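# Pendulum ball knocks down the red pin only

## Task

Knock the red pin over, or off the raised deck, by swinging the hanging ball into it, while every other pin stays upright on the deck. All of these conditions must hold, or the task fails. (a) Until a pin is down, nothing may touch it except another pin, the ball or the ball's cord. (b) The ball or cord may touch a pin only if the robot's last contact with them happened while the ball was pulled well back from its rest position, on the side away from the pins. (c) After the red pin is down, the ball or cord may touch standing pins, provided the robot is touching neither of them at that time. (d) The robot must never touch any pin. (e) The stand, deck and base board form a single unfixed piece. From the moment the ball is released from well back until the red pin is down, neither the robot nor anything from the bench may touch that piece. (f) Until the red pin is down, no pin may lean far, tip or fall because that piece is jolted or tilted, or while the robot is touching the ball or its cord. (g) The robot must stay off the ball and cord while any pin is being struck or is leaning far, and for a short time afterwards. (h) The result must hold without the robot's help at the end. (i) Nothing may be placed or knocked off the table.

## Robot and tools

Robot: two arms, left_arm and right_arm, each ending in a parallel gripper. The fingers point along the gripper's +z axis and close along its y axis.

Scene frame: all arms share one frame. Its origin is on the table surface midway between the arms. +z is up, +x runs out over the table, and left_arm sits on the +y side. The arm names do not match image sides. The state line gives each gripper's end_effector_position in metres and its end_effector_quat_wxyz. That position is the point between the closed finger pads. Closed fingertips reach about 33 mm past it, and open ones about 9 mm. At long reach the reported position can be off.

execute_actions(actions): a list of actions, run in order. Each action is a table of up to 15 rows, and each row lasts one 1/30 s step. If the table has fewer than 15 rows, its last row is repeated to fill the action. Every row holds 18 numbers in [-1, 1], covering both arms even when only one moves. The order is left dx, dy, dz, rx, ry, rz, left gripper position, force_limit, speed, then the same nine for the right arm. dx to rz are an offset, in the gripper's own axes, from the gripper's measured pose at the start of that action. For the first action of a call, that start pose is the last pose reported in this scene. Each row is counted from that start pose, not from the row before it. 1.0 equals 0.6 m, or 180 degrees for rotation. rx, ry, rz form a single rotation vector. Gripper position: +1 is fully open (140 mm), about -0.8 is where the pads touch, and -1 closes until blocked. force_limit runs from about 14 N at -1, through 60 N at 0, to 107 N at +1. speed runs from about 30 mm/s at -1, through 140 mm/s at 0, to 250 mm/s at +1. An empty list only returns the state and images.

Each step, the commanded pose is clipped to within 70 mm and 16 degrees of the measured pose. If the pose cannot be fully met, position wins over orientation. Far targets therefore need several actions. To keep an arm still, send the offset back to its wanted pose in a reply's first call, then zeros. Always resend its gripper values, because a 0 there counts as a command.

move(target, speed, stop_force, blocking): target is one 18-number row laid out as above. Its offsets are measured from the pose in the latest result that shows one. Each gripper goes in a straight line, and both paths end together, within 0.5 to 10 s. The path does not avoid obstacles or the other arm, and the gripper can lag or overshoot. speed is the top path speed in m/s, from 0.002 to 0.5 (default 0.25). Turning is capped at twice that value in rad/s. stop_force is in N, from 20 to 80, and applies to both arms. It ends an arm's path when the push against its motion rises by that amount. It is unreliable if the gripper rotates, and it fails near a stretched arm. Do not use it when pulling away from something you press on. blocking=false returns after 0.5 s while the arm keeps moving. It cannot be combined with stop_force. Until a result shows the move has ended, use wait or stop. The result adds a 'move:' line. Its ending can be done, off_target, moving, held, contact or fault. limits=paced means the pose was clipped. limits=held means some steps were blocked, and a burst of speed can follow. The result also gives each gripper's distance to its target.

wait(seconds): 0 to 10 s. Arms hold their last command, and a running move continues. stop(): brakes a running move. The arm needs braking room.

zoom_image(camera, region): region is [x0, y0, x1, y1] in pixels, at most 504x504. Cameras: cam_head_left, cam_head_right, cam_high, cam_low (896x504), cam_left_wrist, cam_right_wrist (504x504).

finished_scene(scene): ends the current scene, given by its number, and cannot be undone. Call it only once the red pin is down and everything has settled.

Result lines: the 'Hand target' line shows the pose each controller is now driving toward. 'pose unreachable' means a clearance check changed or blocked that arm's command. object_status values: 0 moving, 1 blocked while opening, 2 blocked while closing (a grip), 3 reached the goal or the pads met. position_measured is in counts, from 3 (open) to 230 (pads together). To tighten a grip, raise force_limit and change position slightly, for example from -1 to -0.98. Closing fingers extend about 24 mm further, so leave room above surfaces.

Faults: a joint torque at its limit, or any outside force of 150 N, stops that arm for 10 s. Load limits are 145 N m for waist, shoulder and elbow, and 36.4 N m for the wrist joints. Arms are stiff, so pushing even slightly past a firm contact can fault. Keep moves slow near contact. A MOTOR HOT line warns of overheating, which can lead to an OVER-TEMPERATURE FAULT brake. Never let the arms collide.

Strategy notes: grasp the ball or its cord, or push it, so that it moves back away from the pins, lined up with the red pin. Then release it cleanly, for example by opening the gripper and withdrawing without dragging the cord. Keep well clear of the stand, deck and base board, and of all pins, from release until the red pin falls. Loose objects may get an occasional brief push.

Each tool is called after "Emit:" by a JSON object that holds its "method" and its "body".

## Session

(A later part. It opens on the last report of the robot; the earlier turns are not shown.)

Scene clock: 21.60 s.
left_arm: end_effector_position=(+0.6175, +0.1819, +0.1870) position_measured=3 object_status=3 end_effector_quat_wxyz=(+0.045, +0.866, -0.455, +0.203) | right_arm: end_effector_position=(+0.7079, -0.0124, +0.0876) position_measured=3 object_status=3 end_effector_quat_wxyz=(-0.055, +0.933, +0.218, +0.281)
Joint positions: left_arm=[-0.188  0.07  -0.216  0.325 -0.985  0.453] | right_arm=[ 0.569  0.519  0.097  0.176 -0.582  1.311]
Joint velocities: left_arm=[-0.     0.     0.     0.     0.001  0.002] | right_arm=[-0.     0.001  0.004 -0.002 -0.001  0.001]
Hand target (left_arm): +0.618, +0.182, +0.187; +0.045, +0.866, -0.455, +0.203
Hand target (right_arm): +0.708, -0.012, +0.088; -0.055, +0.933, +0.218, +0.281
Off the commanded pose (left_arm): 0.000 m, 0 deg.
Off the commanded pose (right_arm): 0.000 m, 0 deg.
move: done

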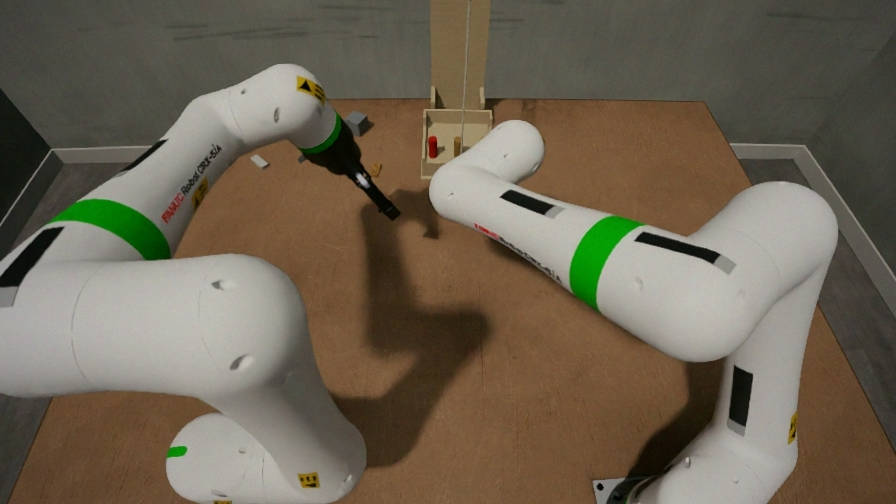

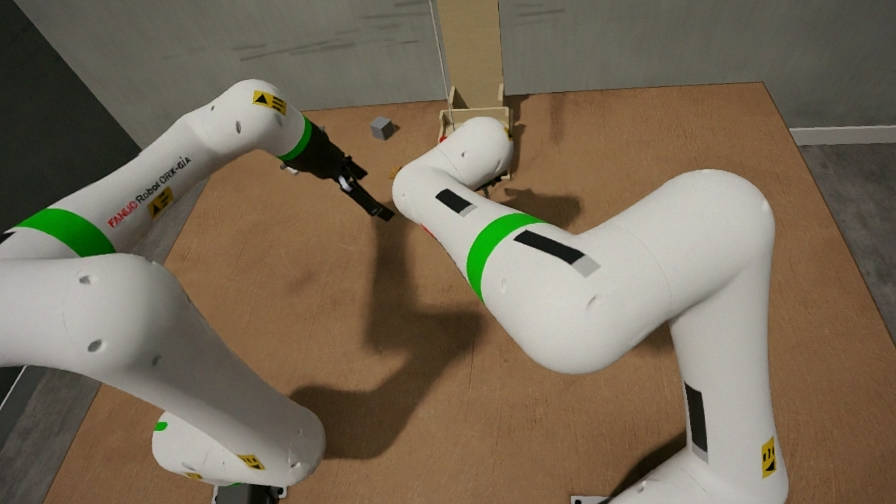

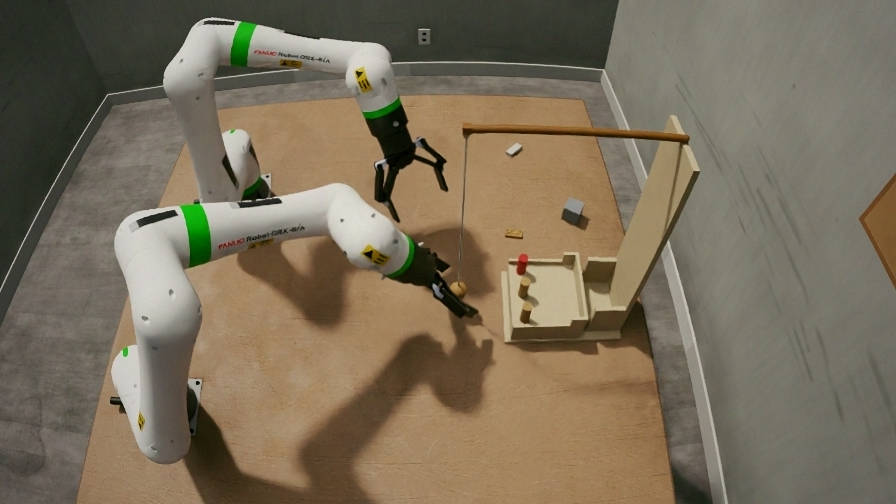

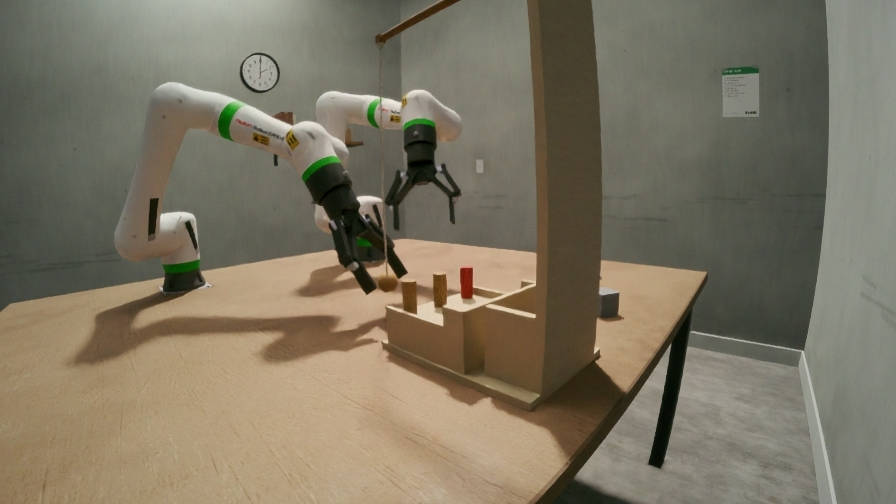

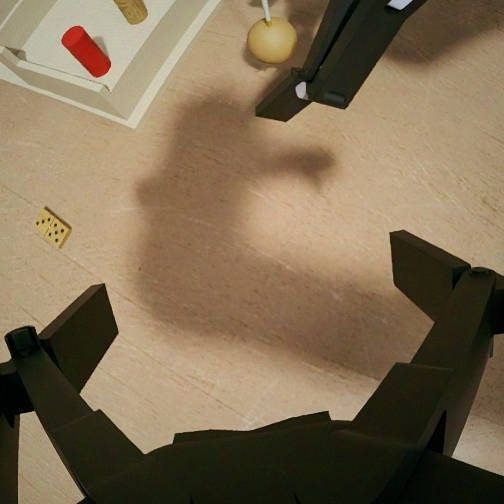

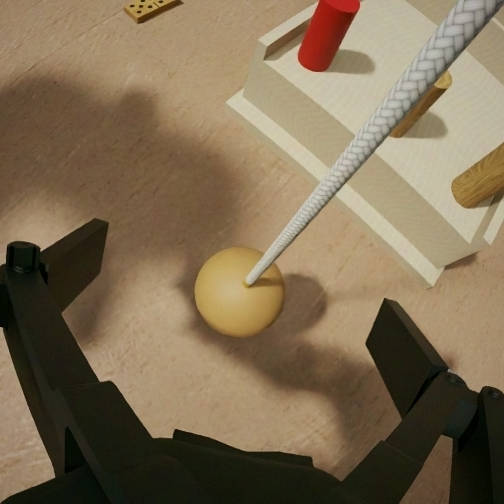

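Emit:
{"method": "move", "body": {"target": [0,0,0,0,0,0,1,0,0,0,0,0,0,0,0,-1,-0.5,0]}}

Emit:
{"method": "move", "body": {"target": [0,0,0,0,0,0,1,0,0,-0.308,0,-0.352,0,0,0,-1,-0.5,0], "speed": 0.15}}

Scene clock: 29.10 s.
left_arm: end_effector_position=(+0.6175, +0.1819, +0.1870) position_measured=3 object_status=3 end_effector_quat_wxyz=(+0.045, +0.866, -0.455, +0.203) | right_arm: end_effector_position=(+0.7079, -0.0124, +0.0877) position_measured=169 object_status=2 end_effector_quat_wxyz=(-0.055, +0.933, +0.218, +0.281)
Joint positions: left_arm=[-0.188  0.07  -0.216  0.325 -0.985  0.453] | right_arm=[ 0.569  0.519  0.097  0.176 -0.582  1.311]
Joint velocities: left_arm=[-0.     0.    -0.002 -0.001  0.    -0.001] | right_arm=[-0.    -0.001  0.    -0.001  0.     0.   ]
Hand target (left_arm): +0.618, +0.182, +0.187; +0.045, +0.866, -0.455, +0.203
Hand target (right_arm): +0.708, -0.012, +0.088; -0.055, +0.933, +0.218, +0.281
Off the commanded pose (left_arm): 0.000 m, 0 deg.
Off the commanded pose (right_arm): 0.000 m, 0 deg.
move: done

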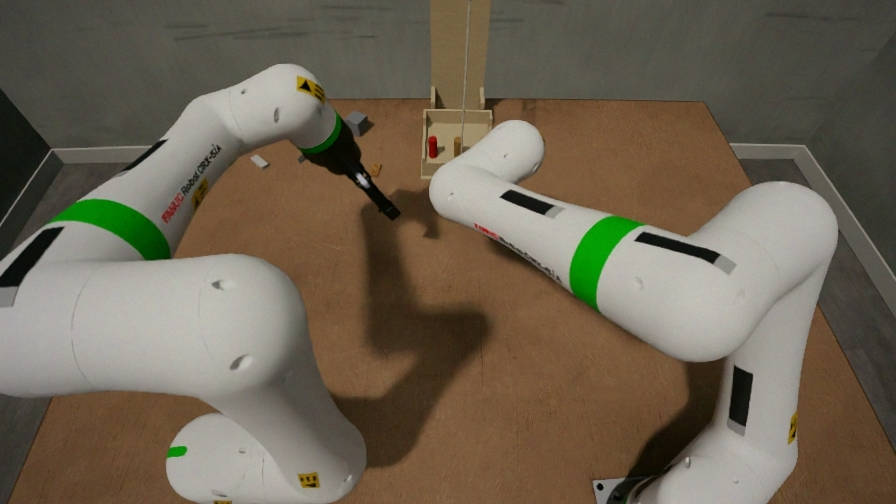

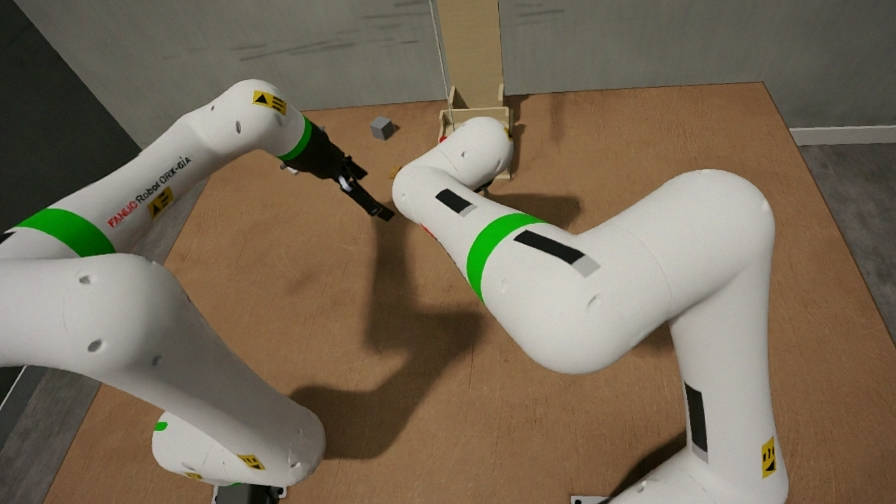

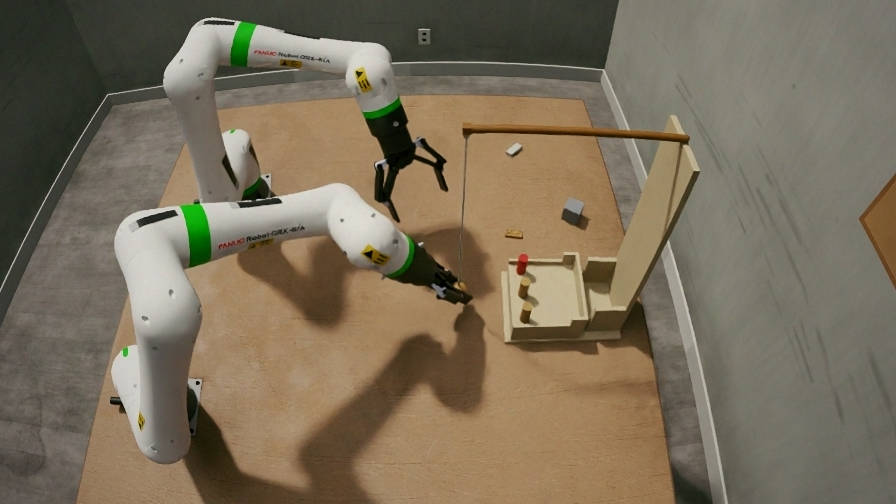

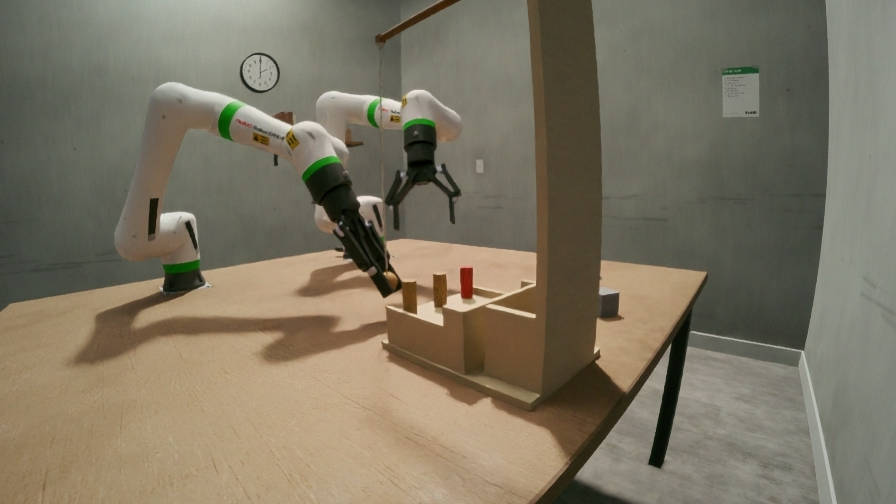

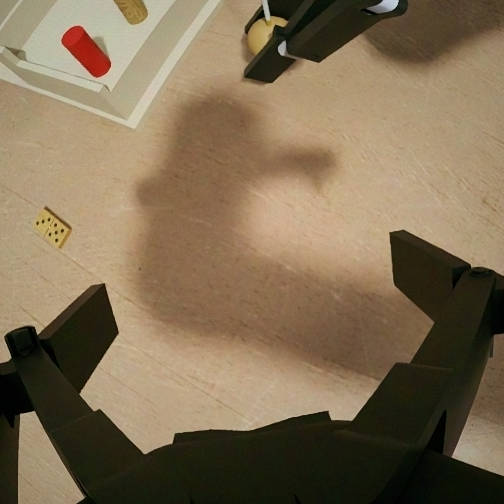

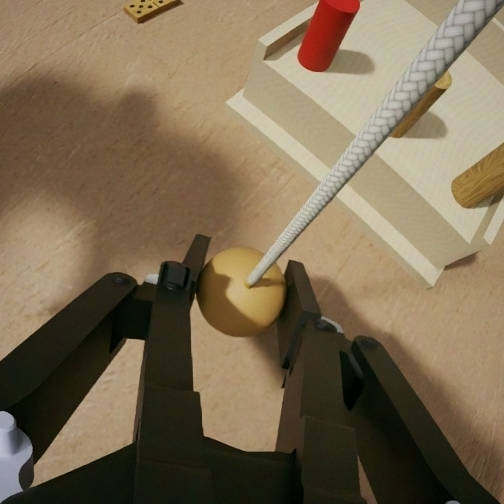

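Scene clock: 31.33 s.
left_arm: end_effector_position=(+0.6175, +0.1819, +0.1870) position_measured=3 object_status=3 end_effector_quat_wxyz=(+0.045, +0.866, -0.455, +0.203) | right_arm: end_effector_position=(+0.4644, -0.1295, +0.1636) position_measured=169 object_status=2 end_effector_quat_wxyz=(-0.055, +0.933, +0.218, +0.281)
Joint positions: left_arm=[-0.188  0.07  -0.216  0.325 -0.985  0.453] | right_arm=[ 0.684 -0.216 -0.585  0.262 -0.657  1.151]
Joint velocities: left_arm=[ 0.    -0.     0.001  0.     0.    -0.   ] | right_arm=[-0.    -0.003 -0.    -0.    -0.     0.   ]
Hand target (left_arm): +0.618, +0.182, +0.187; +0.045, +0.866, -0.455, +0.203
Hand target (right_arm): +0.464, -0.130, +0.164; -0.055, +0.933, +0.218, +0.281
Off the commanded pose (left_arm): 0.000 m, 0 deg.
Off the commanded pose (right_arm): 0.001 m, 0 deg.
move: done

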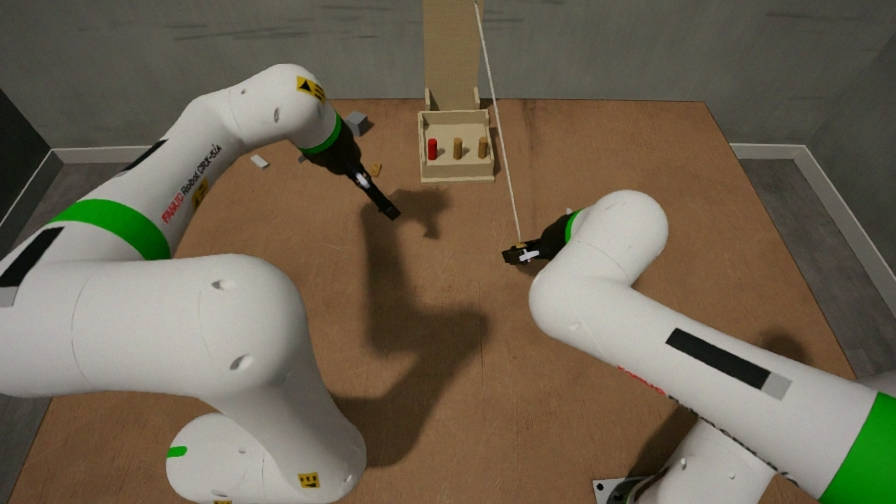

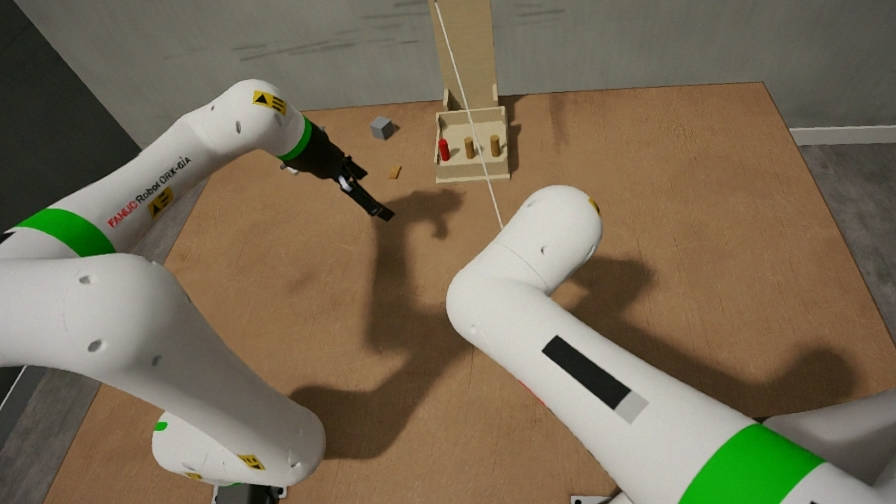

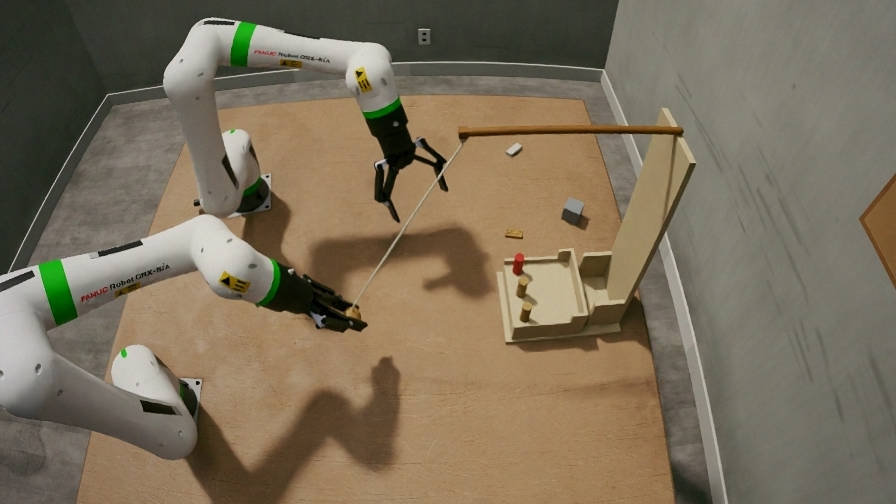

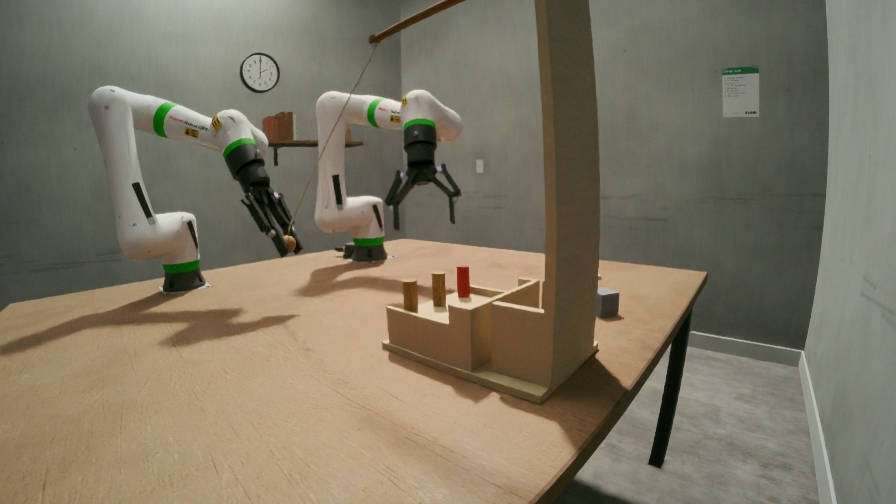

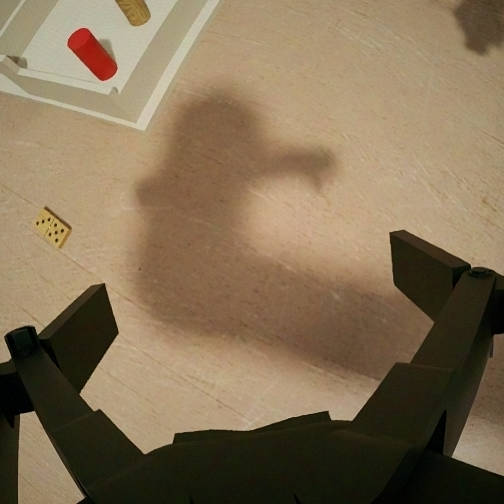

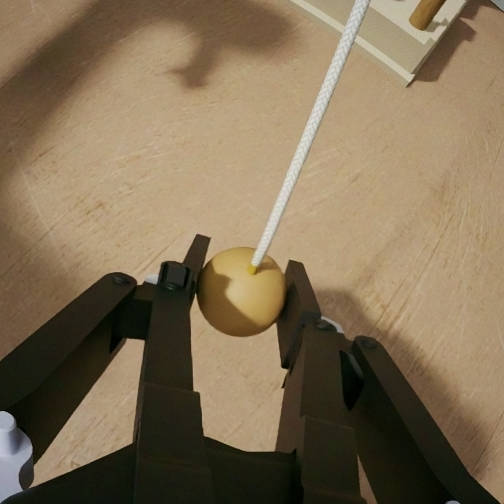

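Emit:
{"method": "move", "body": {"target": [0,0,0,0,0,0,1,0,0,0,0.042,0,0,0,0,-1,-0.5,0], "speed": 0.04}}

Scene clock: 36.10 s.
left_arm: end_effector_position=(+0.6175, +0.1819, +0.1870) position_measured=3 object_status=3 end_effector_quat_wxyz=(+0.045, +0.866, -0.455, +0.203) | right_arm: end_effector_position=(+0.4754, -0.1523, +0.1640) position_measured=169 object_status=2 end_effector_quat_wxyz=(-0.055, +0.933, +0.218, +0.281)
Joint positions: left_arm=[-0.188  0.07  -0.216  0.325 -0.985  0.453] | right_arm=[ 0.615 -0.206 -0.558  0.199 -0.659  1.262]
Joint velocities: left_arm=[-0.    -0.     0.001 -0.    -0.    -0.   ] | right_arm=[-0.001  0.    -0.002  0.001 -0.     0.   ]
Hand target (left_arm): +0.618, +0.182, +0.187; +0.045, +0.866, -0.455, +0.203
Hand target (right_arm): +0.475, -0.152, +0.164; -0.055, +0.933, +0.218, +0.281
Off the commanded pose (left_arm): 0.000 m, 0 deg.
Off the commanded pose (right_arm): 0.000 m, 0 deg.
move: done

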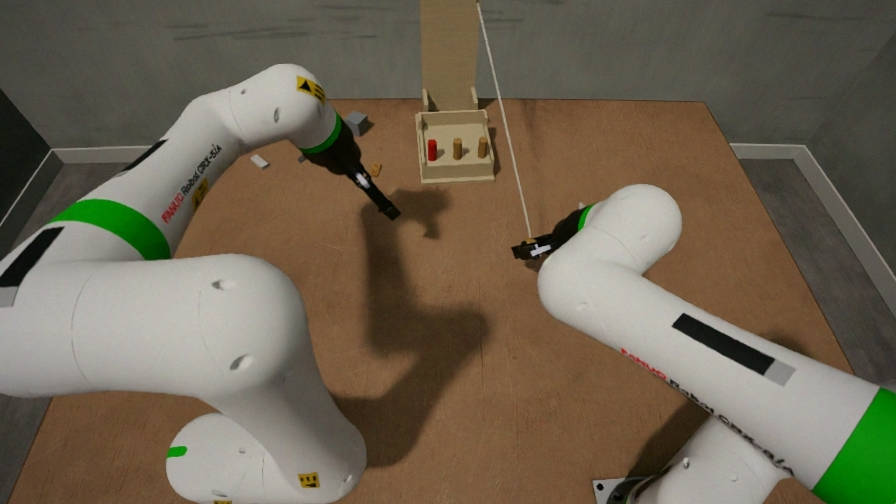

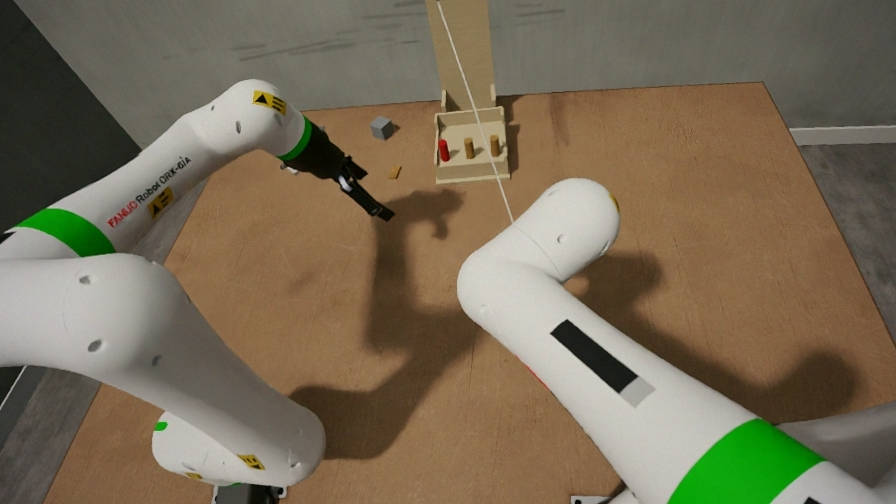

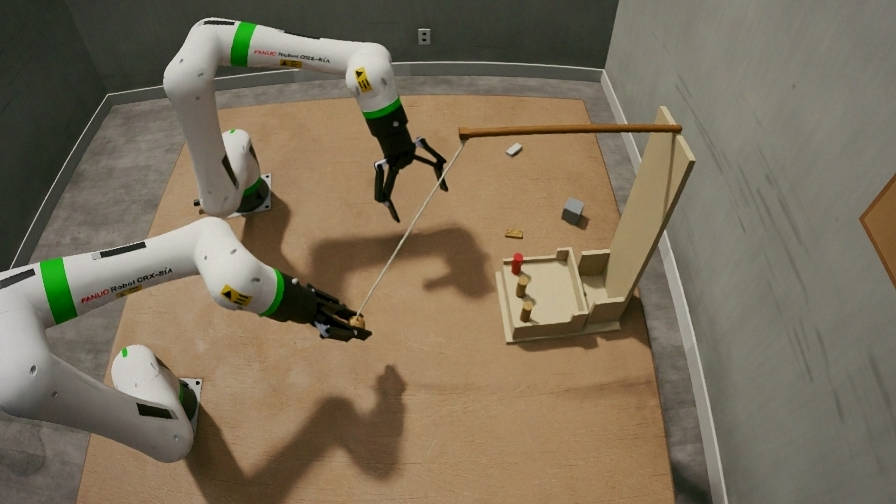

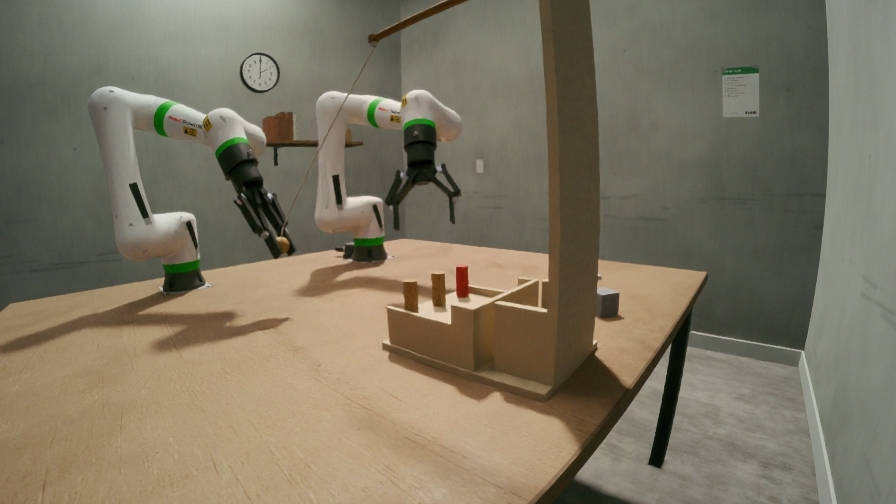

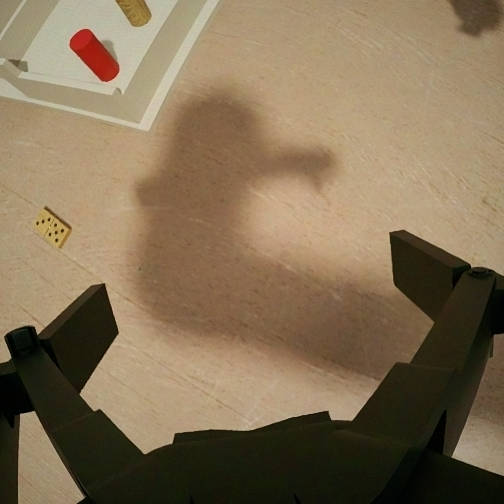

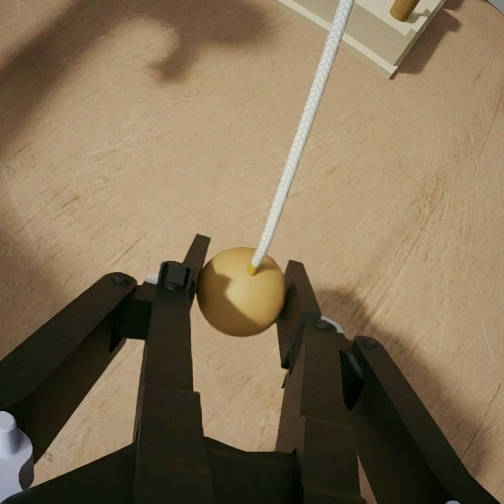

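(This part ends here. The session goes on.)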